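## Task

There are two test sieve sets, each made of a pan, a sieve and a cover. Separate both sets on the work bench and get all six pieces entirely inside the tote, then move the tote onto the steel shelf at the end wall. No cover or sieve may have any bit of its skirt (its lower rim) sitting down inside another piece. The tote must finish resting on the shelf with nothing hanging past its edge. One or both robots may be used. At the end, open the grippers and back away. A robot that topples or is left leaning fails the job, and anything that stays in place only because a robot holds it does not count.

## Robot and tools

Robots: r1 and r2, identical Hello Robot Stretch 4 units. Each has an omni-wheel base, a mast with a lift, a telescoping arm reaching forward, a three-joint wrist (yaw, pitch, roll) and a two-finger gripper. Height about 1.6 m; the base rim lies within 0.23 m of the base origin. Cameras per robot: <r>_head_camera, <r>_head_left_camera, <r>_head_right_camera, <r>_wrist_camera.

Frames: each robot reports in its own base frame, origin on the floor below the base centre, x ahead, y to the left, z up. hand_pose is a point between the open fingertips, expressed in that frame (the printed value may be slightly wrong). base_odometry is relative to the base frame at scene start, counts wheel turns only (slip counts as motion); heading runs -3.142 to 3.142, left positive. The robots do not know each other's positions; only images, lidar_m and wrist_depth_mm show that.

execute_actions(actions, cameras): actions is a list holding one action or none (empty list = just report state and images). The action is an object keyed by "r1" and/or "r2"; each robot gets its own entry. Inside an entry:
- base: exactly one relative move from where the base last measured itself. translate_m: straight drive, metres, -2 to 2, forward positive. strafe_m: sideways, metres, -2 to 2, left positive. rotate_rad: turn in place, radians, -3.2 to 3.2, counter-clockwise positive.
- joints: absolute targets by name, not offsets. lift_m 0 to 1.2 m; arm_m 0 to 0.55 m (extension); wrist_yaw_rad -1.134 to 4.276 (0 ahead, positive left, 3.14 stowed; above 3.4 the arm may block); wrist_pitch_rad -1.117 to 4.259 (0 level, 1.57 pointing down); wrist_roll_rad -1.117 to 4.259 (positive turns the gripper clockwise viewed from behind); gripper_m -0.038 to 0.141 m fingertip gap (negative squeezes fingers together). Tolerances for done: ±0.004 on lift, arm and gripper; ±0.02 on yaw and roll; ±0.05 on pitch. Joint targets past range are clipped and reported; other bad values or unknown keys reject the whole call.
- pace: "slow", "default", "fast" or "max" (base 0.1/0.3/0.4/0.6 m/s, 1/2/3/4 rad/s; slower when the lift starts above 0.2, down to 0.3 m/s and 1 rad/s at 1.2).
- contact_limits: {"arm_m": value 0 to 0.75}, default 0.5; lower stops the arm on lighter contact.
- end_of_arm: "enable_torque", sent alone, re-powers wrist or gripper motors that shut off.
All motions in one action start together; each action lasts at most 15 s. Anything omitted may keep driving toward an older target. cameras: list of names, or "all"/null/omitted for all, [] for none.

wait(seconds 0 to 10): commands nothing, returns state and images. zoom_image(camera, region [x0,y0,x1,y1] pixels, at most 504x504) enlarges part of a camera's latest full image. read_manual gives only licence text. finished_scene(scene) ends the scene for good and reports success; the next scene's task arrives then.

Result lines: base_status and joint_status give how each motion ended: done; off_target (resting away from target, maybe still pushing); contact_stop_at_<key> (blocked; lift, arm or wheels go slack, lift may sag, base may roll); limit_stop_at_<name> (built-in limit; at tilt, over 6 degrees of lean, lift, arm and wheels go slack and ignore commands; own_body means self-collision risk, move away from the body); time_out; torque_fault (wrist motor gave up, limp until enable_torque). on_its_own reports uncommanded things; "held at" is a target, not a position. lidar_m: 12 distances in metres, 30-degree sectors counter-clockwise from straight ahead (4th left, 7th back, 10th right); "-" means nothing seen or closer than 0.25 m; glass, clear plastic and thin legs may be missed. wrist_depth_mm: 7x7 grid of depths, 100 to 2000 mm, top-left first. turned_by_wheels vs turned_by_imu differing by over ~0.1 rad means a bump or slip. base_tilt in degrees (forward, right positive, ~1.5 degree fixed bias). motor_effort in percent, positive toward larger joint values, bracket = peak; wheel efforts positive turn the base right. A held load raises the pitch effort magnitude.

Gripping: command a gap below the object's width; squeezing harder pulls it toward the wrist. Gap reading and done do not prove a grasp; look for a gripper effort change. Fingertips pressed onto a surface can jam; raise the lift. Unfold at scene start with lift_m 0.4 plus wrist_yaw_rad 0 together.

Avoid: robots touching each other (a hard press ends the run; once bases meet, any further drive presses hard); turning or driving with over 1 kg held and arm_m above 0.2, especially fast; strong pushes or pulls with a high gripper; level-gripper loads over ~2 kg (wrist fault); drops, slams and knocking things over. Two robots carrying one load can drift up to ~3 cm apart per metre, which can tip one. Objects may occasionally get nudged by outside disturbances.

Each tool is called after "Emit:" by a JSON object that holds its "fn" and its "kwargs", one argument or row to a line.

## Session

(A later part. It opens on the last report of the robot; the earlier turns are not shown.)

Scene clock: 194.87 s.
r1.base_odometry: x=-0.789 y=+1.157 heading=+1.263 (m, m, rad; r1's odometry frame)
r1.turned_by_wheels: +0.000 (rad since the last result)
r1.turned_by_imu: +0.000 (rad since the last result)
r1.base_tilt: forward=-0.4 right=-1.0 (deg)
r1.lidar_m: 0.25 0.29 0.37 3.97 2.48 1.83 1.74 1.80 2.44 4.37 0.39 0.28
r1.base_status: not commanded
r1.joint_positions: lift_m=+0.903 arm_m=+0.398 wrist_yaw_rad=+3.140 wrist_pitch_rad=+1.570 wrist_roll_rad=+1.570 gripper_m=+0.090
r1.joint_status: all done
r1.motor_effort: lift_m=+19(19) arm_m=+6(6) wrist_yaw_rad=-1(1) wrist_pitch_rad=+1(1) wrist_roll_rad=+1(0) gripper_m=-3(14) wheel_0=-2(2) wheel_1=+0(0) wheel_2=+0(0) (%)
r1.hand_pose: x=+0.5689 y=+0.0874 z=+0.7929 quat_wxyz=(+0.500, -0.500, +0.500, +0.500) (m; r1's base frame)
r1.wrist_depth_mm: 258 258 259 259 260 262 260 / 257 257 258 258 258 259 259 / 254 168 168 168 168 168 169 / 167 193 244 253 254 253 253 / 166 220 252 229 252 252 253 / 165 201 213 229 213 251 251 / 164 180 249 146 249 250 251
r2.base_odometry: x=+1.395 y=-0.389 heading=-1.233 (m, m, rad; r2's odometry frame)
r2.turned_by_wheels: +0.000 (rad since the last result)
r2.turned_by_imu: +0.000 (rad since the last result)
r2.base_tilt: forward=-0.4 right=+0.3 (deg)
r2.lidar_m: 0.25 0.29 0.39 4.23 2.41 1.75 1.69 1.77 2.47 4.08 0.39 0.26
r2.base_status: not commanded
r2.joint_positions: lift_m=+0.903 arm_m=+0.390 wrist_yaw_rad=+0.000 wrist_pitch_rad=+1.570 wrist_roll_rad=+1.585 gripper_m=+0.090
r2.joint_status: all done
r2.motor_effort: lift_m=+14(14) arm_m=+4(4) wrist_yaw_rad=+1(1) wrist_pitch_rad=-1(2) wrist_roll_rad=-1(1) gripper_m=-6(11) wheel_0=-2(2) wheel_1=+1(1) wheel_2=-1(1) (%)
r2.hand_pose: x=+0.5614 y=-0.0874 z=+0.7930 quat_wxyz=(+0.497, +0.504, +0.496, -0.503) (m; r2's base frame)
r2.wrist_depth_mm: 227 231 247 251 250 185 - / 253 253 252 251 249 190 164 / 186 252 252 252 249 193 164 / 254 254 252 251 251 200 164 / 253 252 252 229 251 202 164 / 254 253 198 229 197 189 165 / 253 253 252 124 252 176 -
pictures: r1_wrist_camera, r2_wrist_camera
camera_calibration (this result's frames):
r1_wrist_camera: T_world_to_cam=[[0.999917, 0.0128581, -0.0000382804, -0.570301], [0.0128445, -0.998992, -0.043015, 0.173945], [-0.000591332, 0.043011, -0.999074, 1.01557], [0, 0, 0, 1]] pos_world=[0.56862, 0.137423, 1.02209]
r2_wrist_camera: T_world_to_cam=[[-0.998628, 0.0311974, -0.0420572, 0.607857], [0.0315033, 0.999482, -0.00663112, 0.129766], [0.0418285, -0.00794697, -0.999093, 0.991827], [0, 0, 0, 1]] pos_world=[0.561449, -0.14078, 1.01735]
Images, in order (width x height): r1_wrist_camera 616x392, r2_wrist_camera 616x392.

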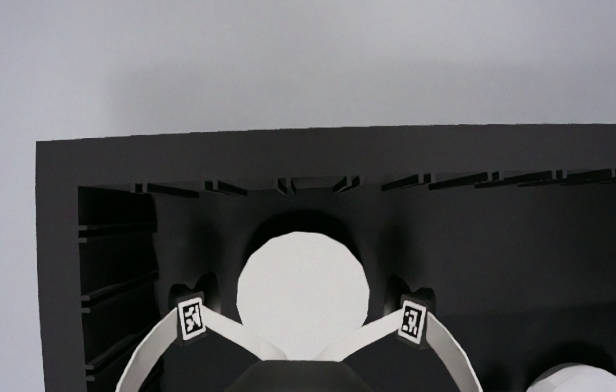

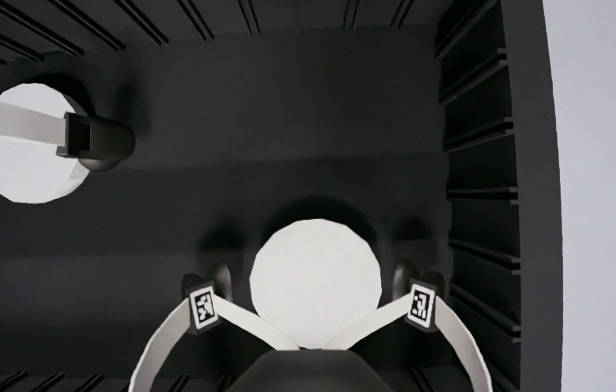

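Emit:
{"fn": "execute_actions", "kwargs": {
  "actions": [
    {"r1": {"joints": {"lift_m": 1.01}, "pace": "fast"}, "r2": {"joints": {"lift_m": 1.01}, "pace": "fast"}}
  ],
  "cameras": []
}}

Emit:
{"fn": "execute_actions", "kwargs": {
  "actions": [
    {"r1": {"base": {"strafe_m": 0.443}, "joints": {"arm_m": 0.286, "gripper_m": 0.105}, "pace": "fast"}, "r2": {"base": {"strafe_m": 0.466}, "joints": {"arm_m": 0.30, "gripper_m": 0.105}, "pace": "fast"}}
  ],
  "cameras": ["r1_wrist_camera", "r2_wrist_camera"]
}}

Scene clock: 208.53 s.
r1.base_odometry: x=-0.789 y=+1.157 heading=+1.263 (m, m, rad; r1's odometry frame)
r1.turned_by_wheels: +0.000 (rad since the last result)
r1.turned_by_imu: -0.001 (rad since the last result)
r1.base_tilt: forward=-0.4 right=-1.0 (deg)
r1.lidar_m: 0.25 0.29 0.39 3.98 2.47 1.81 1.73 1.81 2.45 4.35 0.39 0.28
r1.base_status: not commanded
r1.joint_positions: lift_m=+1.010 arm_m=+0.398 wrist_yaw_rad=+3.140 wrist_pitch_rad=+1.570 wrist_roll_rad=+1.570 gripper_m=+0.090
r1.joint_status: all done
r1.motor_effort: lift_m=+23(25) arm_m=+5(5) wrist_yaw_rad=-1(1) wrist_pitch_rad=+2(1) wrist_roll_rad=+0(0) gripper_m=-2(4) wheel_0=-2(2) wheel_1=+0(0) wheel_2=+0(0) (%)
r1.hand_pose: x=+0.5689 y=+0.0874 z=+0.8996 quat_wxyz=(+0.500, -0.500, +0.500, +0.500) (m; r1's base frame)
r1.wrist_depth_mm: 366 366 368 364 366 366 368 / 364 364 364 366 364 364 366 / 362 362 362 364 362 364 364 / 359 359 306 359 357 359 359 / 359 357 355 332 357 357 357 / 357 355 213 353 213 355 357 / 353 312 353 146 353 330 353
r2.base_odometry: x=+1.395 y=-0.389 heading=-1.233 (m, m, rad; r2's odometry frame)
r2.turned_by_wheels: +0.000 (rad since the last result)
r2.turned_by_imu: -0.001 (rad since the last result)
r2.base_tilt: forward=-0.5 right=+0.3 (deg)
r2.lidar_m: 0.26 0.28 0.38 4.22 2.43 1.76 1.68 1.76 2.43 4.05 0.41 0.28
r2.base_status: not commanded
r2.joint_positions: lift_m=+1.010 arm_m=+0.390 wrist_yaw_rad=+0.000 wrist_pitch_rad=+1.570 wrist_roll_rad=+1.585 gripper_m=+0.090
r2.joint_status: all done
r2.motor_effort: lift_m=+21(24) arm_m=+5(5) wrist_yaw_rad=+1(1) wrist_pitch_rad=-2(1) wrist_roll_rad=+1(0) gripper_m=-3(2) wheel_0=-2(2) wheel_1=+0(1) wheel_2=-1(1) (%)
r2.hand_pose: x=+0.5614 y=-0.0874 z=+0.8995 quat_wxyz=(+0.497, +0.504, +0.496, -0.503) (m; r2's base frame)
r2.wrist_depth_mm: 272 273 271 271 270 357 357 / 312 336 357 355 340 359 357 / 185 338 357 357 357 359 357 / 359 359 362 357 355 359 355 / 359 362 359 334 355 359 355 / 362 359 199 359 197 359 357 / 300 277 293 125 274 315 357
pictures: none
No camera images: the call's "cameras" was empty. Leave "cameras" out to get every camera's image.

Scene clock: 211.17 s.
r1.base_odometry: x=-1.211 y=+1.291 heading=+1.264 (m, m, rad; r1's odometry frame)
r1.turned_by_wheels: +0.000 (rad since the last result)
r1.turned_by_imu: +0.001 (rad since the last result)
r1.base_tilt: forward=-0.4 right=-1.0 (deg)
r1.lidar_m: 0.25 0.28 0.37 3.53 2.50 1.82 1.72 1.80 2.45 1.15 0.38 0.27
r1.base_status: done
r1.joint_positions: lift_m=+1.010 arm_m=+0.287 wrist_yaw_rad=+3.140 wrist_pitch_rad=+1.570 wrist_roll_rad=+1.570 gripper_m=+0.105
r1.joint_status: all done
r1.motor_effort: lift_m=+23(23) arm_m=-5(6) wrist_yaw_rad=+1(0) wrist_pitch_rad=+2(2) wrist_roll_rad=+1(1) gripper_m=-1(3) wheel_0=+1(9) wheel_1=+0(10) wheel_2=+0(0) (%)
r1.hand_pose: x=+0.4577 y=+0.0874 z=+0.8996 quat_wxyz=(+0.500, -0.500, +0.500, +0.500) (m; r1's base frame)
r1.wrist_depth_mm: 1118 366 366 366 368 368 368 / 1118 366 366 364 366 366 366 / 1098 362 364 362 364 364 366 / 1098 359 362 362 364 364 364 / 891 357 359 325 359 359 359 / 878 357 223 325 217 359 359 / 1078 355 353 147 355 357 357
r2.base_odometry: x=+1.834 y=-0.235 heading=-1.233 (m, m, rad; r2's odometry frame)
r2.turned_by_wheels: +0.000 (rad since the last result)
r2.turned_by_imu: -0.001 (rad since the last result)
r2.base_tilt: forward=-0.4 right=+0.3 (deg)
r2.lidar_m: 0.25 0.28 3.92 3.75 2.43 1.76 1.70 1.78 2.44 1.10 0.40 0.27
r2.base_status: done
r2.joint_positions: lift_m=+1.010 arm_m=+0.301 wrist_yaw_rad=+0.000 wrist_pitch_rad=+1.570 wrist_roll_rad=+1.585 gripper_m=+0.105
r2.joint_status: all done
r2.motor_effort: lift_m=+21(21) arm_m=-4(5) wrist_yaw_rad=+0(2) wrist_pitch_rad=-1(0) wrist_roll_rad=+0(0) gripper_m=+0(4) wheel_0=+0(9) wheel_1=-1(7) wheel_2=-1(2) (%)
r2.hand_pose: x=+0.4719 y=-0.0874 z=+0.8995 quat_wxyz=(+0.497, +0.504, +0.496, -0.503) (m; r2's base frame)
r2.wrist_depth_mm: 362 359 362 359 357 357 1118 / 362 359 359 362 357 359 1098 / 362 362 359 362 359 355 1118 / 362 362 362 364 357 359 917 / 364 364 362 327 357 359 904 / 364 364 196 327 213 359 1098 / 364 359 359 122 362 362 1118
pictures: r1_wrist_camera, r2_wrist_camera
camera_calibration (this result's frames):
r1_wrist_camera: T_world_to_cam=[[0.999915, 0.0130202, -0.000196216, -0.459016], [0.0129997, -0.99899, -0.0430173, 0.179892], [-0.000756111, 0.0430111, -0.999074, 1.12213], [0, 0, 0, 1]] pos_world=[0.457487, 0.137423, 1.12874]
r2_wrist_camera: T_world_to_cam=[[-0.998631, 0.0313546, -0.0418783, 0.522823], [0.0316595, 0.999477, -0.00663674, 0.133222], [0.0416483, -0.0079535, -0.999101, 1.102], [0, 0, 0, 1]] pos_world=[0.471993, -0.14078, 1.12379]
Images, in order (width x height): r1_wrist_camera 616x392, r2_wrist_camera 616x392.

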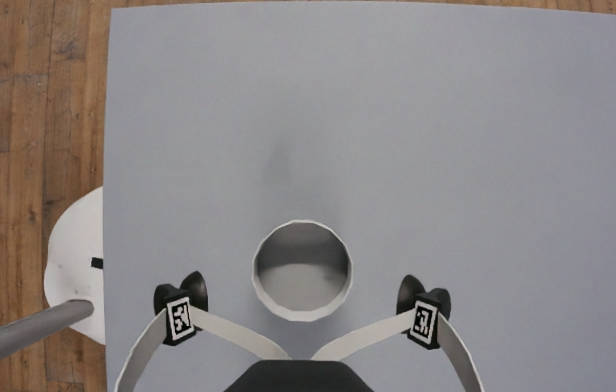

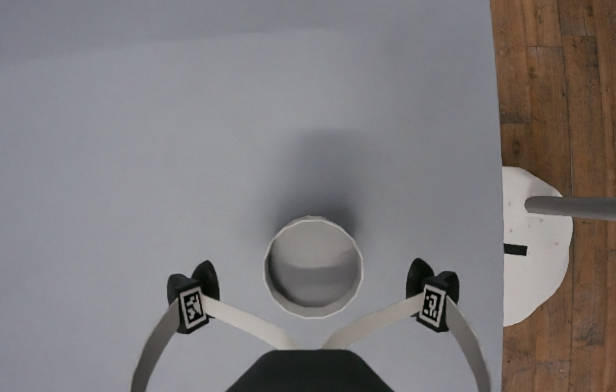

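Emit:
{"fn": "execute_actions", "kwargs": {
  "actions": [
    {"r1": {"joints": {"lift_m": 0.916}, "pace": "fast"}, "r2": {"joints": {"lift_m": 0.917}, "pace": "fast"}}
  ],
  "cameras": []
}}

Emit:
{"fn": "execute_actions", "kwargs": {
  "actions": [
    {"r1": {"joints": {"gripper_m": 0.053}}, "r2": {"joints": {"gripper_m": 0.053}}}
  ],
  "cameras": ["r1_wrist_camera", "r2_wrist_camera"]
}}

Scene clock: 218.27 s.
r1.base_odometry: x=-1.211 y=+1.291 heading=+1.264 (m, m, rad; r1's odometry frame)
r1.turned_by_wheels: +0.000 (rad since the last result)
r1.turned_by_imu: -0.001 (rad since the last result)
r1.base_tilt: forward=-0.4 right=-1.0 (deg)
r1.lidar_m: 0.25 0.26 0.38 3.54 2.48 1.81 1.73 1.80 2.44 1.14 0.38 0.28
r1.base_status: not commanded
r1.joint_positions: lift_m=+0.916 arm_m=+0.287 wrist_yaw_rad=+3.140 wrist_pitch_rad=+1.570 wrist_roll_rad=+1.570 gripper_m=+0.105
r1.joint_status: all done
r1.motor_effort: lift_m=+19(25) arm_m=-5(5) wrist_yaw_rad=-1(1) wrist_pitch_rad=+2(2) wrist_roll_rad=+1(0) gripper_m=-1(2) wheel_0=+1(1) wheel_1=+0(0) wheel_2=+0(0) (%)
r1.hand_pose: x=+0.4577 y=+0.0874 z=+0.8059 quat_wxyz=(+0.500, -0.500, +0.500, +0.500) (m; r1's base frame)
r1.wrist_depth_mm: 272 272 273 273 272 273 274 / 271 271 271 271 272 272 273 / 270 270 268 270 271 271 271 / 267 267 268 268 268 270 270 / 267 265 267 234 267 267 267 / 265 264 213 232 209 266 266 / 264 263 264 147 264 264 265
r2.base_odometry: x=+1.834 y=-0.235 heading=-1.233 (m, m, rad; r2's odometry frame)
r2.turned_by_wheels: +0.000 (rad since the last result)
r2.turned_by_imu: -0.001 (rad since the last result)
r2.base_tilt: forward=-0.4 right=+0.3 (deg)
r2.lidar_m: 0.25 0.26 3.90 3.76 2.44 1.78 1.68 1.77 2.44 1.12 0.40 0.29
r2.base_status: not commanded
r2.joint_positions: lift_m=+0.917 arm_m=+0.301 wrist_yaw_rad=+0.000 wrist_pitch_rad=+1.570 wrist_roll_rad=+1.585 gripper_m=+0.105
r2.joint_status: all done
r2.motor_effort: lift_m=+14(16) arm_m=-4(4) wrist_yaw_rad=+2(1) wrist_pitch_rad=-1(0) wrist_roll_rad=+1(1) gripper_m=-2(5) wheel_0=+0(0) wheel_1=-1(1) wheel_2=-1(1) (%)
r2.hand_pose: x=+0.4719 y=-0.0874 z=+0.8070 quat_wxyz=(+0.497, +0.504, +0.496, -0.503) (m; r2's base frame)
r2.wrist_depth_mm: 268 268 267 267 265 265 647 / 268 271 268 267 267 266 647 / 268 270 268 267 267 266 267 / 271 270 268 267 270 266 266 / 270 270 270 235 267 266 267 / 271 271 196 236 207 266 266 / 271 271 271 122 268 266 267
pictures: none
No camera images: the call's "cameras" was empty. Leave "cameras" out to get every camera's image.

Scene clock: 219.63 s.
r1.base_odometry: x=-1.211 y=+1.291 heading=+1.264 (m, m, rad; r1's odometry frame)
r1.turned_by_wheels: +0.000 (rad since the last result)
r1.turned_by_imu: +0.000 (rad since the last result)
r1.base_tilt: forward=-0.4 right=-1.0 (deg)
r1.lidar_m: 0.25 0.27 0.38 3.52 2.51 1.82 1.73 1.81 2.45 1.13 0.39 0.27
r1.base_status: not commanded
r1.joint_positions: lift_m=+0.916 arm_m=+0.287 wrist_yaw_rad=+3.140 wrist_pitch_rad=+1.570 wrist_roll_rad=+1.570 gripper_m=+0.053
r1.joint_status: all done
r1.motor_effort: lift_m=+18(19) arm_m=-5(5) wrist_yaw_rad=-1(2) wrist_pitch_rad=+4(3) wrist_roll_rad=+2(1) gripper_m=-16(15) wheel_0=+1(1) wheel_1=+0(0) wheel_2=+0(0) (%)
r1.hand_pose: x=+0.4577 y=+0.0874 z=+0.8059 quat_wxyz=(+0.500, -0.500, +0.500, +0.500) (m; r1's base frame)
r1.wrist_depth_mm: 272 272 272 273 273 273 273 / 272 271 272 271 271 272 272 / 268 270 270 270 270 270 271 / 267 267 268 268 268 268 268 / 266 266 267 226 267 266 267 / 265 265 208 224 206 266 266 / 263 264 264 222 264 265 265
r2.base_odometry: x=+1.834 y=-0.235 heading=-1.233 (m, m, rad; r2's odometry frame)
r2.turned_by_wheels: +0.000 (rad since the last result)
r2.turned_by_imu: +0.000 (rad since the last result)
r2.base_tilt: forward=-0.5 right=+0.3 (deg)
r2.lidar_m: 0.26 0.27 3.91 3.76 2.47 1.76 1.68 1.78 2.45 1.11 0.37 0.26
r2.base_status: not commanded
r2.joint_positions: lift_m=+0.917 arm_m=+0.301 wrist_yaw_rad=+0.000 wrist_pitch_rad=+1.570 wrist_roll_rad=+1.585 gripper_m=+0.053
r2.joint_status: all done
r2.motor_effort: lift_m=+14(15) arm_m=-4(4) wrist_yaw_rad=+1(2) wrist_pitch_rad=-1(2) wrist_roll_rad=+0(0) gripper_m=-15(9) wheel_0=+0(0) wheel_1=-1(1) wheel_2=-1(1) (%)
r2.hand_pose: x=+0.4719 y=-0.0874 z=+0.8070 quat_wxyz=(+0.497, +0.504, +0.496, -0.503) (m; r2's base frame)
r2.wrist_depth_mm: 267 268 267 267 266 265 640 / 270 268 267 267 266 267 647 / 270 268 268 268 267 266 266 / 270 270 268 268 267 267 266 / 270 270 268 226 267 266 267 / 271 270 195 228 195 267 266 / 270 270 268 168 268 266 267
pictures: r1_wrist_camera, r2_wrist_camera
camera_calibration (this result's frames):
r1_wrist_camera: T_world_to_cam=[[0.999915, 0.0130201, -0.000354033, -0.458857], [0.0129928, -0.99899, -0.0430196, 0.175868], [-0.000913792, 0.0430113, -0.999074, 1.02861], [0, 0, 0, 1]] pos_world=[0.457473, 0.137423, 1.03506]
r2_wrist_camera: T_world_to_cam=[[-0.998632, 0.0313547, -0.0418523, 0.518919], [0.0316595, 0.999477, -0.00663756, 0.132609], [0.0416223, -0.0079535, -0.999102, 1.00964], [0, 0, 0, 1]] pos_world=[0.471987, -0.14078, 1.03133]
Images, in order (width x height): r1_wrist_camera 616x392, r2_wrist_camera 616x392.

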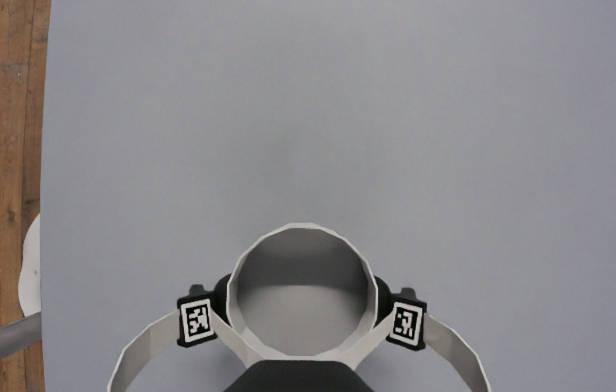

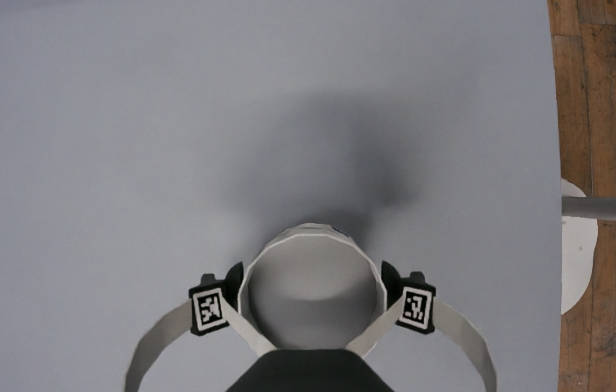

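Emit:
{"fn": "execute_actions", "kwargs": {
  "actions": [
    {"r1": {"joints": {"lift_m": 0.98}}, "r2": {"joints": {"lift_m": 0.98}}}
  ],
  "cameras": ["r1_head_right_camera", "r2_head_right_camera"]
}}

Emit:
{"fn": "zoom_image", "kwargs": {
  "camera": "r1_head_right_camera",
  "region": [250, 250, 400, 400]
}}

Emit:
{"fn": "zoom_image", "kwargs": {
  "camera": "r2_head_right_camera",
  "region": [250, 250, 400, 400]
}}

Scene clock: 224.80 s.
r1.base_odometry: x=-1.211 y=+1.291 heading=+1.264 (m, m, rad; r1's odometry frame)
r1.turned_by_wheels: +0.000 (rad since the last result)
r1.turned_by_imu: -0.001 (rad since the last result)
r1.base_tilt: forward=-0.3 right=-1.0 (deg)
r1.lidar_m: 0.25 0.28 0.38 3.54 2.49 1.81 1.74 1.80 2.44 1.10 0.39 0.28
r1.base_status: not commanded
r1.joint_positions: lift_m=+0.980 arm_m=+0.287 wrist_yaw_rad=+3.140 wrist_pitch_rad=+1.570 wrist_roll_rad=+1.570 gripper_m=+0.053
r1.joint_status: all done
r1.motor_effort: lift_m=+23(26) arm_m=-5(5) wrist_yaw_rad=-2(2) wrist_pitch_rad=+4(3) wrist_roll_rad=+1(1) gripper_m=-14(15) wheel_0=+1(1) wheel_1=+0(0) wheel_2=+0(0) (%)
r1.hand_pose: x=+0.4577 y=+0.0874 z=+0.8695 quat_wxyz=(+0.500, -0.500, +0.500, +0.500) (m; r1's base frame)
r1.wrist_depth_mm: 1098 336 338 336 336 336 338 / 1078 334 334 334 334 338 336 / 1078 332 332 334 334 334 334 / 1078 330 332 330 332 332 332 / 854 329 329 225 330 330 330 / 842 327 208 224 206 327 329 / 1042 324 325 222 325 327 329
r2.base_odometry: x=+1.834 y=-0.235 heading=-1.233 (m, m, rad; r2's odometry frame)
r2.turned_by_wheels: +0.000 (rad since the last result)
r2.turned_by_imu: -0.001 (rad since the last result)
r2.base_tilt: forward=-0.4 right=+0.3 (deg)
r2.lidar_m: 0.25 0.27 3.92 3.76 2.42 1.77 1.67 1.78 2.44 1.14 0.38 0.29
r2.base_status: not commanded
r2.joint_positions: lift_m=+0.980 arm_m=+0.301 wrist_yaw_rad=+0.000 wrist_pitch_rad=+1.570 wrist_roll_rad=+1.585 gripper_m=+0.053
r2.joint_status: all done
r2.motor_effort: lift_m=+22(22) arm_m=-4(4) wrist_yaw_rad=+1(1) wrist_pitch_rad=-2(1) wrist_roll_rad=+0(1) gripper_m=-12(12) wheel_0=+0(0) wheel_1=-1(1) wheel_2=-1(1) (%)
r2.hand_pose: x=+0.4719 y=-0.0874 z=+0.8694 quat_wxyz=(+0.497, +0.504, +0.496, -0.503) (m; r2's base frame)
r2.wrist_depth_mm: 332 330 330 329 327 327 1098 / 330 330 330 330 329 327 1078 / 330 332 330 329 330 329 1078 / 330 332 330 329 329 330 878 / 334 330 332 227 329 330 878 / 332 334 195 227 195 330 1078 / 332 332 332 168 329 330 1098
pictures: r1_head_right_camera, r2_head_right_camera
Images, in order (width x height): r1_head_right_camera 420x672, r2_head_right_camera 420x672.

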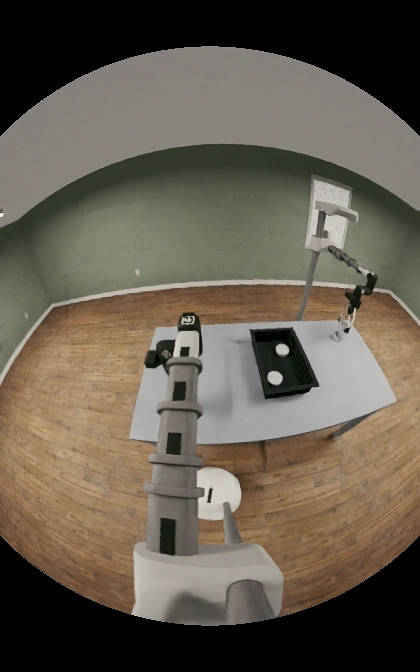

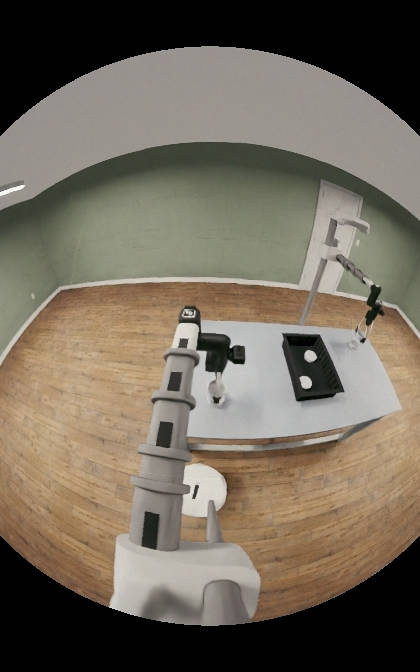

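Region (250, 250, 400, 400) of r1_head_right_camera's 420x672 image, scaled by 3.360, with more detail than that image has.

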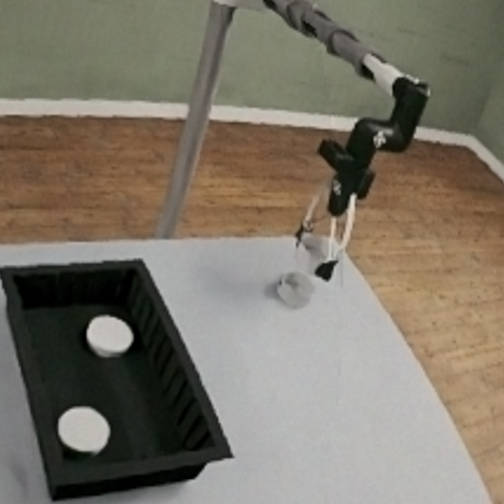

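Region (250, 250, 400, 400) of r2_head_right_camera's 420x672 image, scaled by 3.360, with more detail than that image has.

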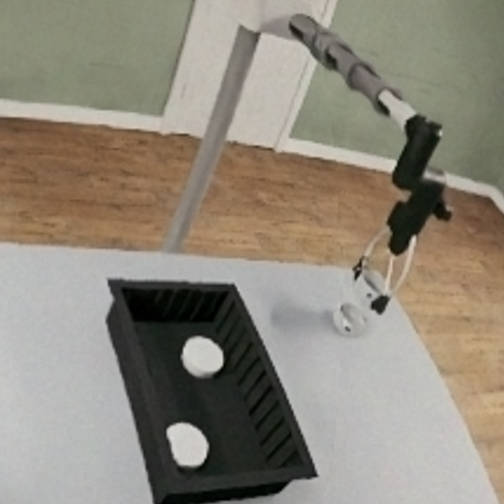

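Emit:
{"fn": "execute_actions", "kwargs": {
  "actions": [
    {"r1": {"base": {"strafe_m": -0.55}, "joints": {"lift_m": 1.03, "arm_m": 0.385}, "pace": "fast"}, "r2": {"base": {"strafe_m": -0.574}, "joints": {"lift_m": 1.03, "arm_m": 0.377}, "pace": "fast"}}
  ],
  "cameras": ["r1_wrist_camera", "r2_wrist_camera"]
}}

Scene clock: 238.00 s.
r1.base_odometry: x=-0.687 y=+1.125 heading=+1.264 (m, m, rad; r1's odometry frame)
r1.turned_by_wheels: +0.000 (rad since the last result)
r1.turned_by_imu: -0.003 (rad since the last result)
r1.base_tilt: forward=-0.3 right=-1.0 (deg)
r1.lidar_m: 0.25 0.28 0.40 4.08 2.47 1.83 1.72 1.80 2.45 4.25 0.39 0.27
r1.base_status: done
r1.joint_positions: lift_m=+1.030 arm_m=+0.384 wrist_yaw_rad=+3.140 wrist_pitch_rad=+1.570 wrist_roll_rad=+1.570 gripper_m=+0.053
r1.joint_status: all done
r1.motor_effort: lift_m=+23(26) arm_m=+5(2) wrist_yaw_rad=+0(1) wrist_pitch_rad=+2(3) wrist_roll_rad=+1(0) gripper_m=-13(15) wheel_0=-2(11) wheel_1=+1(11) wheel_2=+0(2) (%)
r1.hand_pose: x=+0.5549 y=+0.0874 z=+0.9195 quat_wxyz=(+0.500, -0.500, +0.500, +0.500) (m; r1's base frame)
r1.wrist_depth_mm: 387 387 340 297 298 298 298 / 382 384 327 366 375 375 232 / 382 379 379 357 382 379 379 / 379 379 377 377 377 379 382 / 377 377 310 226 377 355 377 / 375 377 208 224 206 373 375 / 375 373 287 221 287 289 289
r2.base_odometry: x=+1.293 y=-0.425 heading=-1.233 (m, m, rad; r2's odometry frame)
r2.turned_by_wheels: +0.000 (rad since the last result)
r2.turned_by_imu: +0.000 (rad since the last result)
r2.base_tilt: forward=-0.4 right=+0.4 (deg)
r2.lidar_m: 0.25 0.26 0.39 4.34 2.41 1.76 1.69 1.77 2.45 3.92 0.41 0.25
r2.base_status: done
r2.joint_positions: lift_m=+1.030 arm_m=+0.376 wrist_yaw_rad=+0.000 wrist_pitch_rad=+1.570 wrist_roll_rad=+1.585 gripper_m=+0.053
r2.joint_status: all done
r2.motor_effort: lift_m=+21(22) arm_m=+4(6) wrist_yaw_rad=+1(2) wrist_pitch_rad=-2(1) wrist_roll_rad=+1(0) gripper_m=-14(13) wheel_0=-2(9) wheel_1=+1(8) wheel_2=+0(2) (%)
r2.hand_pose: x=+0.5474 y=-0.0874 z=+0.9194 quat_wxyz=(+0.497, +0.504, +0.496, -0.503) (m; r2's base frame)
r2.wrist_depth_mm: 384 379 379 379 377 379 759 / 384 382 382 377 382 377 759 / 384 379 382 379 377 377 750 / 306 294 303 377 290 382 377 / 382 355 382 227 290 377 377 / 382 377 195 227 194 379 654 / 382 379 379 168 315 379 768
pictures: r1_wrist_camera, r2_wrist_camera
camera_calibration (this result's frames):
r1_wrist_camera: T_world_to_cam=[[0.999918, 0.0128095, -0.0000101503, -0.556347], [0.0127973, -0.998992, -0.0430146, 0.179598], [-0.000561138, 0.0430109, -0.999074, 1.14205], [0, 0, 0, 1]] pos_world=[0.554644, 0.137423, 1.14872]
r2_wrist_camera: T_world_to_cam=[[-0.998624, 0.0312109, -0.042148, 0.59933], [0.0315175, 0.999481, -0.00662821, 0.131033], [0.0419193, -0.00794749, -0.999089, 1.11866], [0, 0, 0, 1]] pos_world=[0.547482, -0.14078, 1.14377]
Images, in order (width x height): r1_wrist_camera 616x392, r2_wrist_camera 616x392.

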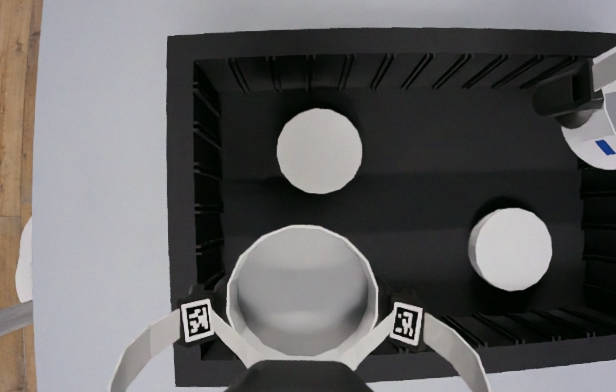

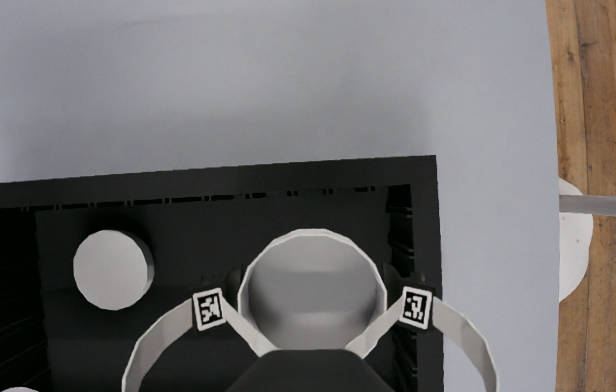

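Emit:
{"fn": "execute_actions", "kwargs": {
  "actions": [
    {"r1": {"joints": {"lift_m": 0.903, "arm_m": 0.402}}, "r2": {"joints": {"lift_m": 0.903, "arm_m": 0.394}}}
  ],
  "cameras": []
}}

Emit:
{"fn": "execute_actions", "kwargs": {
  "actions": [
    {"r1": {"joints": {"gripper_m": 0.09}}, "r2": {"joints": {"gripper_m": 0.09}}}
  ],
  "cameras": ["r1_wrist_camera", "r2_wrist_camera"]
}}

Scene clock: 247.57 s.
r1.base_odometry: x=-0.687 y=+1.125 heading=+1.264 (m, m, rad; r1's odometry frame)
r1.turned_by_wheels: +0.000 (rad since the last result)
r1.turned_by_imu: -0.001 (rad since the last result)
r1.base_tilt: forward=-0.4 right=-1.0 (deg)
r1.lidar_m: 0.26 0.28 0.37 4.09 2.47 1.80 1.73 1.79 2.45 4.24 0.40 0.27
r1.base_status: not commanded
r1.joint_positions: lift_m=+0.903 arm_m=+0.401 wrist_yaw_rad=+3.140 wrist_pitch_rad=+1.570 wrist_roll_rad=+1.570 gripper_m=+0.053
r1.joint_status: all done
r1.motor_effort: lift_m=+19(22) arm_m=+6(4) wrist_yaw_rad=-1(0) wrist_pitch_rad=+1(2) wrist_roll_rad=+0(1) gripper_m=-15(14) wheel_0=-2(2) wheel_1=+1(1) wheel_2=+0(0) (%)
r1.hand_pose: x=+0.5719 y=+0.0874 z=+0.7929 quat_wxyz=(+0.500, -0.500, +0.500, +0.500) (m; r1's base frame)
r1.wrist_depth_mm: 169 220 253 255 256 256 255 / 168 224 255 234 256 255 193 / 168 224 254 232 254 255 227 / 167 221 252 252 253 253 253 / 166 219 251 225 251 252 231 / 165 200 208 225 206 250 233 / 164 169 248 221 249 246 250
r2.base_odometry: x=+1.293 y=-0.425 heading=-1.233 (m, m, rad; r2's odometry frame)
r2.turned_by_wheels: +0.000 (rad since the last result)
r2.turned_by_imu: -0.001 (rad since the last result)
r2.base_tilt: forward=-0.4 right=+0.3 (deg)
r2.lidar_m: 0.26 0.30 0.39 4.34 2.41 1.77 1.69 1.78 2.46 3.93 0.40 0.29
r2.base_status: not commanded
r2.joint_positions: lift_m=+0.903 arm_m=+0.393 wrist_yaw_rad=+0.000 wrist_pitch_rad=+1.570 wrist_roll_rad=+1.585 gripper_m=+0.053
r2.joint_status: all done
r2.motor_effort: lift_m=+14(21) arm_m=+4(7) wrist_yaw_rad=+1(1) wrist_pitch_rad=-1(1) wrist_roll_rad=+1(0) gripper_m=-12(12) wheel_0=-2(2) wheel_1=+0(0) wheel_2=+0(0) (%)
r2.hand_pose: x=+0.5644 y=-0.0874 z=+0.7930 quat_wxyz=(+0.497, +0.504, +0.496, -0.503) (m; r2's base frame)
r2.wrist_depth_mm: 254 253 253 253 252 252 - / 254 254 254 253 254 253 252 / 254 254 253 165 164 164 164 / 166 166 195 251 251 180 164 / 241 253 251 227 252 203 163 / 231 252 195 227 195 189 165 / 231 253 253 168 251 176 -
pictures: none
No camera images: the call's "cameras" was empty. Leave "cameras" out to get every camera's image.

Scene clock: 248.77 s.
r1.base_odometry: x=-0.687 y=+1.125 heading=+1.264 (m, m, rad; r1's odometry frame)
r1.turned_by_wheels: +0.000 (rad since the last result)
r1.turned_by_imu: +0.000 (rad since the last result)
r1.base_tilt: forward=-0.4 right=-1.0 (deg)
r1.lidar_m: 0.26 0.28 0.38 4.08 2.46 1.81 1.73 1.79 2.42 4.23 0.41 0.29
r1.base_status: not commanded
r1.joint_positions: lift_m=+0.903 arm_m=+0.401 wrist_yaw_rad=+3.140 wrist_pitch_rad=+1.570 wrist_roll_rad=+1.570 gripper_m=+0.090
r1.joint_status: all done
r1.motor_effort: lift_m=+19(19) arm_m=+5(6) wrist_yaw_rad=-1(2) wrist_pitch_rad=+3(3) wrist_roll_rad=+1(1) gripper_m=-3(15) wheel_0=-2(2) wheel_1=+1(1) wheel_2=+0(0) (%)
r1.hand_pose: x=+0.5719 y=+0.0874 z=+0.7929 quat_wxyz=(+0.500, -0.500, +0.500, +0.500) (m; r1's base frame)
r1.wrist_depth_mm: 169 220 253 255 256 256 255 / 169 224 256 234 256 225 192 / 168 224 254 233 254 255 229 / 167 222 253 253 253 253 254 / 166 218 251 234 252 252 230 / 165 201 211 233 212 251 232 / 164 179 248 146 249 249 250
r2.base_odometry: x=+1.293 y=-0.425 heading=-1.233 (m, m, rad; r2's odometry frame)
r2.turned_by_wheels: +0.000 (rad since the last result)
r2.turned_by_imu: +0.000 (rad since the last result)
r2.base_tilt: forward=-0.5 right=+0.3 (deg)
r2.lidar_m: 0.25 0.29 0.39 4.34 2.41 1.77 1.70 1.75 2.43 3.95 0.37 0.30
r2.base_status: not commanded
r2.joint_positions: lift_m=+0.903 arm_m=+0.393 wrist_yaw_rad=+0.000 wrist_pitch_rad=+1.570 wrist_roll_rad=+1.585 gripper_m=+0.090
r2.joint_status: all done
r2.motor_effort: lift_m=+15(14) arm_m=+4(5) wrist_yaw_rad=+2(1) wrist_pitch_rad=-1(1) wrist_roll_rad=+0(1) gripper_m=-4(10) wheel_0=-2(2) wheel_1=+0(0) wheel_2=-1(1) (%)
r2.hand_pose: x=+0.5644 y=-0.0874 z=+0.7930 quat_wxyz=(+0.497, +0.504, +0.496, -0.503) (m; r2's base frame)
r2.wrist_depth_mm: 255 255 254 253 253 252 - / 257 255 254 254 253 251 251 / 255 254 254 165 165 164 164 / 166 167 195 251 251 180 164 / 242 252 251 233 251 204 164 / 232 254 199 234 197 190 164 / 232 254 252 124 251 173 -
pictures: r1_wrist_camera, r2_wrist_camera
camera_calibration (this result's frames):
r1_wrist_camera: T_world_to_cam=[[0.999917, 0.0128575, -0.0000437638, -0.573293], [0.0128437, -0.998992, -0.0430151, 0.173906], [-0.000596785, 0.043011, -0.999074, 1.01555], [0, 0, 0, 1]] pos_world=[0.571618, 0.137423, 1.02206]
r2_wrist_camera: T_world_to_cam=[[-0.998627, 0.031252, -0.0420513, 0.610859], [0.031558, 0.99948, -0.00663127, 0.12964], [0.0418222, -0.00794922, -0.999093, 0.991687], [0, 0, 0, 1]] pos_world=[0.564454, -0.14078, 1.01733]
Images, in order (width x height): r1_wrist_camera 616x392, r2_wrist_camera 616x392.

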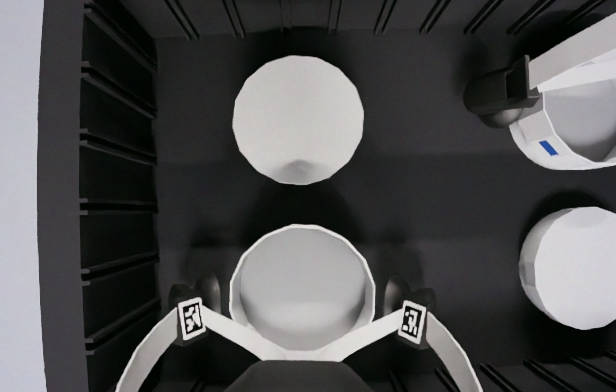

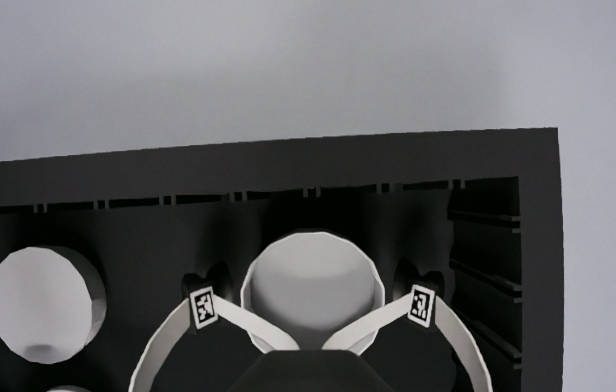

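Emit:
{"fn": "execute_actions", "kwargs": {
  "actions": [
    {"r1": {"joints": {"lift_m": 1.01}, "pace": "fast"}, "r2": {"joints": {"lift_m": 1.01}, "pace": "fast"}}
  ],
  "cameras": []
}}

Emit:
{"fn": "execute_actions", "kwargs": {
  "actions": [
    {"r1": {"base": {"strafe_m": 0.55}, "joints": {"arm_m": 0.286}, "pace": "fast"}, "r2": {"base": {"strafe_m": 0.574}, "joints": {"arm_m": 0.30}, "pace": "fast"}}
  ],
  "cameras": ["r1_wrist_camera", "r2_wrist_camera"]
}}

Scene clock: 258.67 s.
r1.base_odometry: x=-0.687 y=+1.125 heading=+1.264 (m, m, rad; r1's odometry frame)
r1.turned_by_wheels: +0.000 (rad since the last result)
r1.turned_by_imu: -0.001 (rad since the last result)
r1.base_tilt: forward=-0.4 right=-1.0 (deg)
r1.lidar_m: 0.26 0.26 0.39 4.09 2.48 1.80 1.72 1.78 2.42 4.24 0.39 0.28
r1.base_status: not commanded
r1.joint_positions: lift_m=+1.010 arm_m=+0.401 wrist_yaw_rad=+3.140 wrist_pitch_rad=+1.570 wrist_roll_rad=+1.570 gripper_m=+0.090
r1.joint_status: all done
r1.motor_effort: lift_m=+23(27) arm_m=+6(6) wrist_yaw_rad=+0(0) wrist_pitch_rad=+2(2) wrist_roll_rad=+2(0) gripper_m=-2(2) wheel_0=-2(2) wheel_1=+1(1) wheel_2=+0(0) (%)
r1.hand_pose: x=+0.5719 y=+0.0874 z=+0.8996 quat_wxyz=(+0.500, -0.500, +0.500, +0.500) (m; r1's base frame)
r1.wrist_depth_mm: 364 366 277 278 278 278 279 / 364 364 347 362 364 225 263 / 359 362 359 338 362 343 359 / 359 359 357 357 357 357 357 / 359 357 355 340 357 336 357 / 355 357 213 340 213 353 353 / 355 312 278 146 268 270 271
r2.base_odometry: x=+1.293 y=-0.425 heading=-1.233 (m, m, rad; r2's odometry frame)
r2.turned_by_wheels: +0.000 (rad since the last result)
r2.turned_by_imu: -0.001 (rad since the last result)
r2.base_tilt: forward=-0.5 right=+0.3 (deg)
r2.lidar_m: 0.26 0.27 0.37 4.31 2.42 1.78 1.69 1.78 2.47 3.95 0.39 0.29
r2.base_status: not commanded
r2.joint_positions: lift_m=+1.010 arm_m=+0.393 wrist_yaw_rad=+0.000 wrist_pitch_rad=+1.570 wrist_roll_rad=+1.585 gripper_m=+0.090
r2.joint_status: all done
r2.motor_effort: lift_m=+21(21) arm_m=+5(5) wrist_yaw_rad=+0(1) wrist_pitch_rad=+0(1) wrist_roll_rad=+0(1) gripper_m=-1(0) wheel_0=-2(2) wheel_1=+0(0) wheel_2=-1(1) (%)
r2.hand_pose: x=+0.5644 y=-0.0874 z=+0.8995 quat_wxyz=(+0.497, +0.504, +0.496, -0.503) (m; r2's base frame)
r2.wrist_depth_mm: 362 362 359 359 359 355 355 / 362 359 359 362 359 357 357 / 364 359 359 359 357 357 357 / 290 273 272 357 322 359 357 / 364 340 357 340 357 359 359 / 364 362 198 340 198 355 357 / 362 343 359 125 359 315 357
pictures: none
No camera images: the call's "cameras" was empty. Leave "cameras" out to get every camera's image.

Scene clock: 261.60 s.
r1.base_odometry: x=-1.211 y=+1.291 heading=+1.264 (m, m, rad; r1's odometry frame)
r1.turned_by_wheels: +0.000 (rad since the last result)
r1.turned_by_imu: +0.001 (rad since the last result)
r1.base_tilt: forward=-0.4 right=-1.0 (deg)
r1.lidar_m: 0.25 0.26 0.37 3.54 2.52 1.80 1.73 1.81 2.45 1.13 0.38 0.28
r1.base_status: done
r1.joint_positions: lift_m=+1.010 arm_m=+0.287 wrist_yaw_rad=+3.140 wrist_pitch_rad=+1.570 wrist_roll_rad=+1.570 gripper_m=+0.090
r1.joint_status: all done
r1.motor_effort: lift_m=+23(23) arm_m=-5(0) wrist_yaw_rad=-1(0) wrist_pitch_rad=+2(2) wrist_roll_rad=+1(2) gripper_m=-2(1) wheel_0=+1(11) wheel_1=+0(11) wheel_2=+0(2) (%)
r1.hand_pose: x=+0.4577 y=+0.0874 z=+0.8996 quat_wxyz=(+0.500, -0.500, +0.500, +0.500) (m; r1's base frame)
r1.wrist_depth_mm: 1118 366 366 366 368 368 368 / 1118 364 364 366 364 366 368 / 1098 364 362 362 364 362 366 / 1098 359 362 359 362 362 362 / 891 357 359 359 359 362 359 / 891 355 213 355 213 357 359 / 1078 355 353 146 355 355 357
r2.base_odometry: x=+1.834 y=-0.235 heading=-1.233 (m, m, rad; r2's odometry frame)
r2.turned_by_wheels: +0.000 (rad since the last result)
r2.turned_by_imu: -0.002 (rad since the last result)
r2.base_tilt: forward=-0.5 right=+0.3 (deg)
r2.lidar_m: 0.26 0.28 3.91 3.76 2.44 1.78 1.68 1.73 2.43 1.14 0.39 0.28
r2.base_status: done
r2.joint_positions: lift_m=+1.010 arm_m=+0.301 wrist_yaw_rad=+0.000 wrist_pitch_rad=+1.570 wrist_roll_rad=+1.585 gripper_m=+0.090
r2.joint_status: all done
r2.motor_effort: lift_m=+21(21) arm_m=-4(3) wrist_yaw_rad=+1(1) wrist_pitch_rad=-1(0) wrist_roll_rad=+0(1) gripper_m=-2(2) wheel_0=+0(9) wheel_1=-1(8) wheel_2=-1(1) (%)
r2.hand_pose: x=+0.4718 y=-0.0874 z=+0.8995 quat_wxyz=(+0.497, +0.504, +0.496, -0.503) (m; r2's base frame)
r2.wrist_depth_mm: 364 362 359 362 359 357 1098 / 364 362 362 357 355 359 1118 / 364 364 359 359 359 359 1098 / 359 362 364 362 362 362 904 / 366 362 362 362 357 359 904 / 362 364 199 359 198 359 1098 / 364 362 362 124 362 359 1138
pictures: r1_wrist_camera, r2_wrist_camera
camera_calibration (this result's frames):
r1_wrist_camera: T_world_to_cam=[[0.999916, 0.0129824, -0.00019574, -0.459011], [0.012962, -0.99899, -0.0430173, 0.179909], [-0.000754009, 0.0430111, -0.999074, 1.12213], [0, 0, 0, 1]] pos_world=[0.457487, 0.137423, 1.12874]
r2_wrist_camera: T_world_to_cam=[[-0.99863, 0.0313667, -0.0418825, 0.522803], [0.0316717, 0.999476, -0.0066366, 0.133217], [0.0416524, -0.00795399, -0.999101, 1.102], [0, 0, 0, 1]] pos_world=[0.471967, -0.14078, 1.12379]
Images, in order (width x height): r1_wrist_camera 616x392, r2_wrist_camera 616x392.

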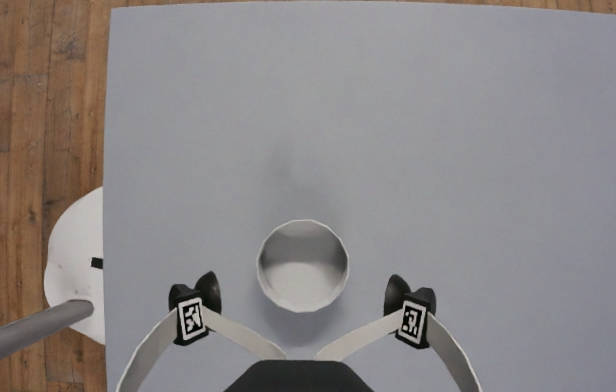

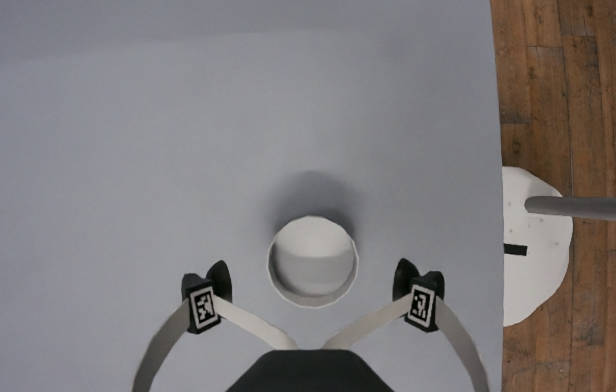

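Emit:
{"fn": "execute_actions", "kwargs": {
  "actions": []
}}

Scene clock: 282.33 s.
r1.base_odometry: x=-1.211 y=+1.291 heading=+1.264 (m, m, rad; r1's odometry frame)
r1.turned_by_wheels: +0.000 (rad since the last result)
r1.turned_by_imu: -0.001 (rad since the last result)
r1.base_tilt: forward=-0.4 right=-1.0 (deg)
r1.lidar_m: 0.25 0.27 0.39 3.53 2.52 1.81 1.73 1.81 2.45 1.13 0.39 0.28
r1.base_status: done
r1.joint_positions: lift_m=+1.010 arm_m=+0.287 wrist_yaw_rad=+3.140 wrist_pitch_rad=+1.570 wrist_roll_rad=+1.570 gripper_m=+0.090
r1.joint_status: all done
r1.motor_effort: lift_m=+22(23) arm_m=-5(0) wrist_yaw_rad=-2(0) wrist_pitch_rad=+2(2) wrist_roll_rad=+1(2) gripper_m=-2(1) wheel_0=+1(11) wheel_1=+0(11) wheel_2=+0(2) (%)
r1.hand_pose: x=+0.4577 y=+0.0874 z=+0.8996 quat_wxyz=(+0.500, -0.500, +0.500, +0.500) (m; r1's base frame)
r1.wrist_depth_mm: 1118 366 366 368 366 368 368 / 1098 364 366 364 366 366 368 / 1098 359 362 366 362 364 364 / 1098 359 362 359 362 362 362 / 904 359 359 357 359 359 362 / 878 355 213 357 213 359 357 / 1078 353 355 146 355 355 357
r2.base_odometry: x=+1.834 y=-0.235 heading=-1.233 (m, m, rad; r2's odometry frame)
r2.turned_by_wheels: +0.000 (rad since the last result)
r2.turned_by_imu: -0.001 (rad since the last result)
r2.base_tilt: forward=-0.5 right=+0.3 (deg)
r2.lidar_m: 0.25 0.28 3.92 3.75 2.45 1.79 1.69 1.76 2.44 1.08 0.39 0.26
r2.base_status: done
r2.joint_positions: lift_m=+1.010 arm_m=+0.301 wrist_yaw_rad=+0.000 wrist_pitch_rad=+1.570 wrist_roll_rad=+1.585 gripper_m=+0.090
r2.joint_status: all done
r2.motor_effort: lift_m=+22(21) arm_m=-5(3) wrist_yaw_rad=+1(1) wrist_pitch_rad=-1(0) wrist_roll_rad=+0(1) gripper_m=-2(2) wheel_0=+0(9) wheel_1=-1(8) wheel_2=-1(1) (%)
r2.hand_pose: x=+0.4718 y=-0.0874 z=+0.8995 quat_wxyz=(+0.497, +0.504, +0.496, -0.503) (m; r2's base frame)
r2.wrist_depth_mm: 364 362 362 359 364 357 1098 / 364 359 359 357 357 357 1118 / 362 362 362 364 359 357 1098 / 364 362 364 359 359 357 904 / 364 364 362 359 357 362 904 / 364 359 199 359 198 359 1118 / 364 366 362 125 364 359 1138
pictures: r1_head_camera, r1_head_left_camera, r1_head_right_camera, r1_wrist_camera, r2_head_camera, r2_head_left_camera, r2_head_right_camera, r2_wrist_camera
camera_calibration (this result's frames):
r1_wrist_camera: T_world_to_cam=[[0.999916, 0.0129823, -0.000195859, -0.459011], [0.0129618, -0.99899, -0.0430173, 0.179909], [-0.000754123, 0.0430111, -0.999074, 1.12213], [0, 0, 0, 1]] pos_world=[0.457486, 0.137423, 1.12874]
r2_wrist_camera: T_world_to_cam=[[-0.99863, 0.0313666, -0.0418823, 0.522803], [0.0316716, 0.999476, -0.0066366, 0.133217], [0.0416522, -0.00795399, -0.999101, 1.102], [0, 0, 0, 1]] pos_world=[0.471966, -0.14078, 1.12379]
Images, in order (width x height): r1_head_camera 420x560, r1_head_left_camera 420x672, r1_head_right_camera 420x672, r1_wrist_camera 616x392, r2_head_camera 420x560, r2_head_left_camera 420x672, r2_head_right_camera 420x672, r2_wrist_camera 616x392.

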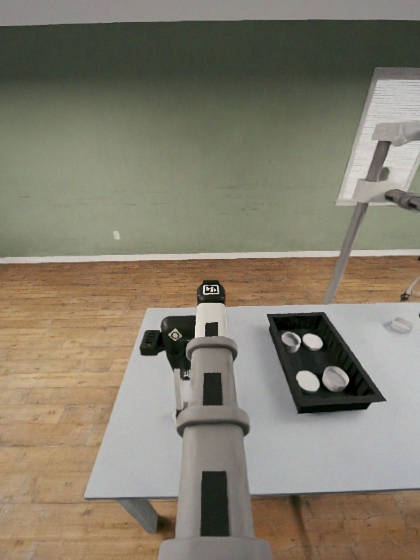

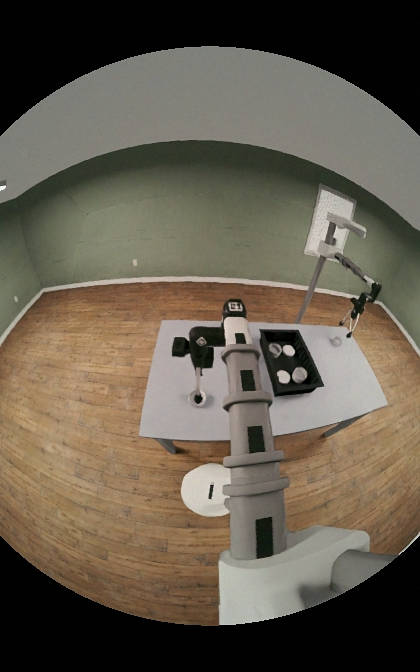

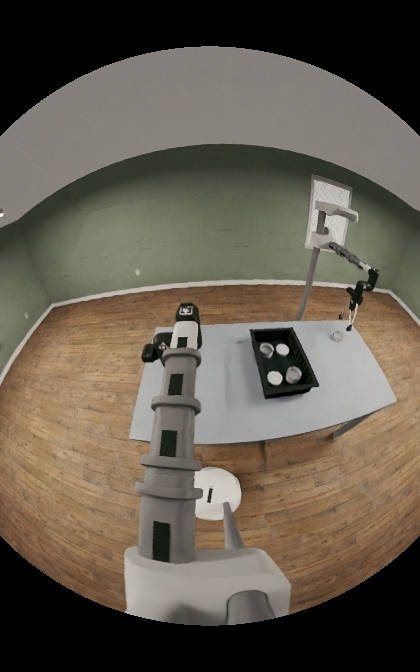

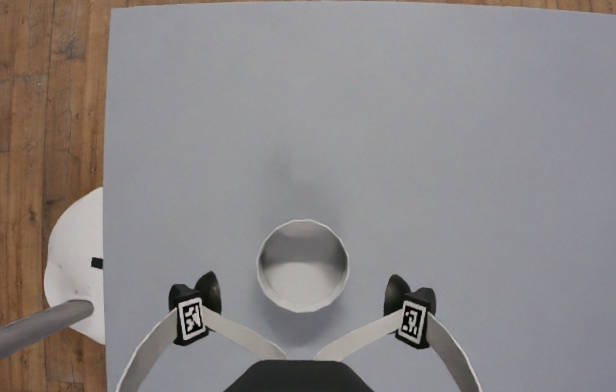

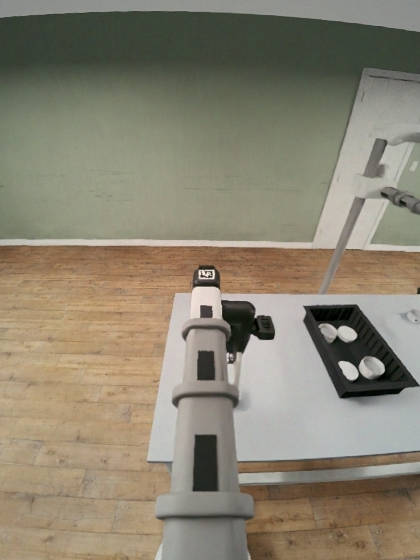

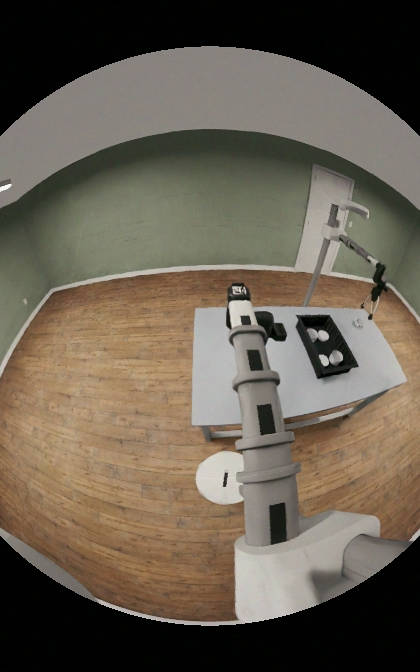

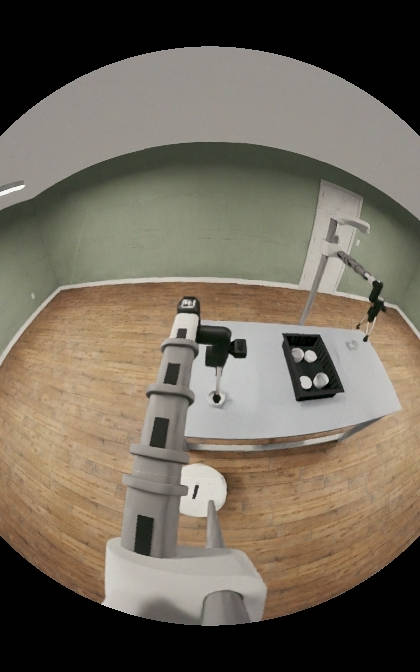

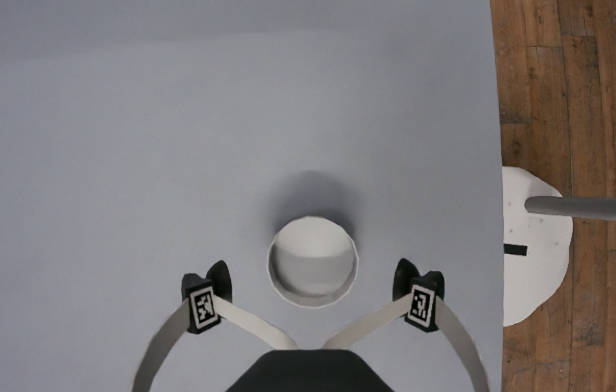

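Emit:
{"fn": "execute_actions", "kwargs": {
  "actions": [
    {"r1": {"joints": {"gripper_m": 0.105, "lift_m": 0.9}}, "r2": {"joints": {"gripper_m": 0.105, "lift_m": 0.9}}}
  ],
  "cameras": ["r1_wrist_camera", "r2_wrist_camera"]
}}

Scene clock: 289.77 s.
r1.base_odometry: x=-1.211 y=+1.291 heading=+1.264 (m, m, rad; r1's odometry frame)
r1.turned_by_wheels: +0.000 (rad since the last result)
r1.turned_by_imu: -0.001 (rad since the last result)
r1.base_tilt: forward=-0.4 right=-1.0 (deg)
r1.lidar_m: 0.25 0.27 0.39 3.54 2.52 1.81 1.74 1.79 2.45 1.12 0.39 0.28
r1.base_status: not commanded
r1.joint_positions: lift_m=+0.900 arm_m=+0.287 wrist_yaw_rad=+3.140 wrist_pitch_rad=+1.570 wrist_roll_rad=+1.570 gripper_m=+0.105
r1.joint_status: all done
r1.motor_effort: lift_m=+19(20) arm_m=-5(5) wrist_yaw_rad=-2(0) wrist_pitch_rad=+3(2) wrist_roll_rad=+1(1) gripper_m=-1(2) wheel_0=+1(1) wheel_1=+0(0) wheel_2=+0(0) (%)
r1.hand_pose: x=+0.4577 y=+0.0874 z=+0.7899 quat_wxyz=(+0.500, -0.500, +0.500, +0.500) (m; r1's base frame)
r1.wrist_depth_mm: 256 256 256 256 257 257 257 / 255 255 255 255 255 256 256 / 253 254 254 255 255 255 255 / 252 253 252 253 253 254 254 / 250 251 252 249 251 253 253 / 249 249 220 249 217 251 251 / 248 249 249 147 249 250 250
r2.base_odometry: x=+1.834 y=-0.235 heading=-1.233 (m, m, rad; r2's odometry frame)
r2.turned_by_wheels: +0.000 (rad since the last result)
r2.turned_by_imu: -0.001 (rad since the last result)
r2.base_tilt: forward=-0.4 right=+0.3 (deg)
r2.lidar_m: 0.26 0.29 3.92 3.75 2.44 1.76 1.68 1.76 2.46 1.11 0.40 0.27
r2.base_status: not commanded
r2.joint_positions: lift_m=+0.900 arm_m=+0.301 wrist_yaw_rad=+0.000 wrist_pitch_rad=+1.570 wrist_roll_rad=+1.585 gripper_m=+0.105
r2.joint_status: all done
r2.motor_effort: lift_m=+14(20) arm_m=-4(4) wrist_yaw_rad=+1(1) wrist_pitch_rad=-1(2) wrist_roll_rad=+0(0) gripper_m=+4(1) wheel_0=+0(0) wheel_1=-1(0) wheel_2=-1(1) (%)
r2.hand_pose: x=+0.4718 y=-0.0874 z=+0.7900 quat_wxyz=(+0.497, +0.504, +0.496, -0.503) (m; r2's base frame)
r2.wrist_depth_mm: 252 252 251 250 250 249 249 / 252 251 250 251 250 249 249 / 252 252 252 251 251 250 248 / 252 252 253 252 250 250 249 / 254 253 252 249 251 249 249 / 253 253 196 248 213 250 249 / 254 252 252 122 251 251 -
pictures: r1_wrist_camera, r2_wrist_camera
camera_calibration (this result's frames):
r1_wrist_camera: T_world_to_cam=[[0.999916, 0.0129827, -0.00019574, -0.45903], [0.0129623, -0.99899, -0.0430173, 0.175193], [-0.000754024, 0.0430111, -0.999074, 1.01261], [0, 0, 0, 1]] pos_world=[0.457484, 0.137423, 1.01912]
r2_wrist_camera: T_world_to_cam=[[-0.99863, 0.0313665, -0.0418823, 0.518218], [0.0316714, 0.999476, -0.0066366, 0.132491], [0.0416522, -0.00795398, -0.999101, 0.992689], [0, 0, 0, 1]] pos_world=[0.471964, -0.14078, 1.01438]
Images, in order (width x height): r1_wrist_camera 616x392, r2_wrist_camera 616x392.

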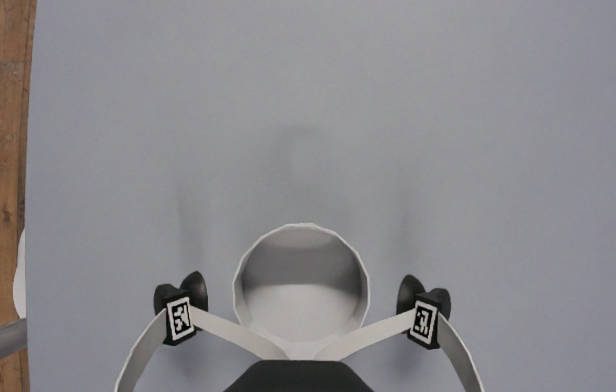

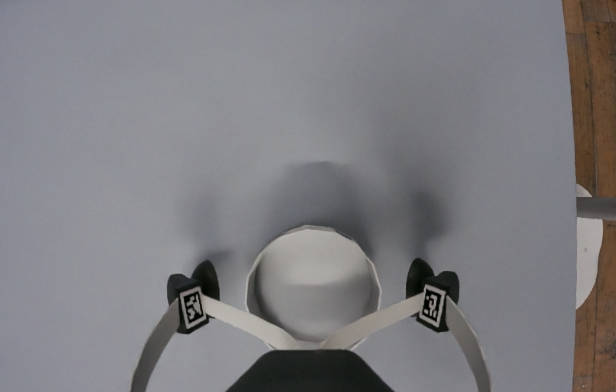

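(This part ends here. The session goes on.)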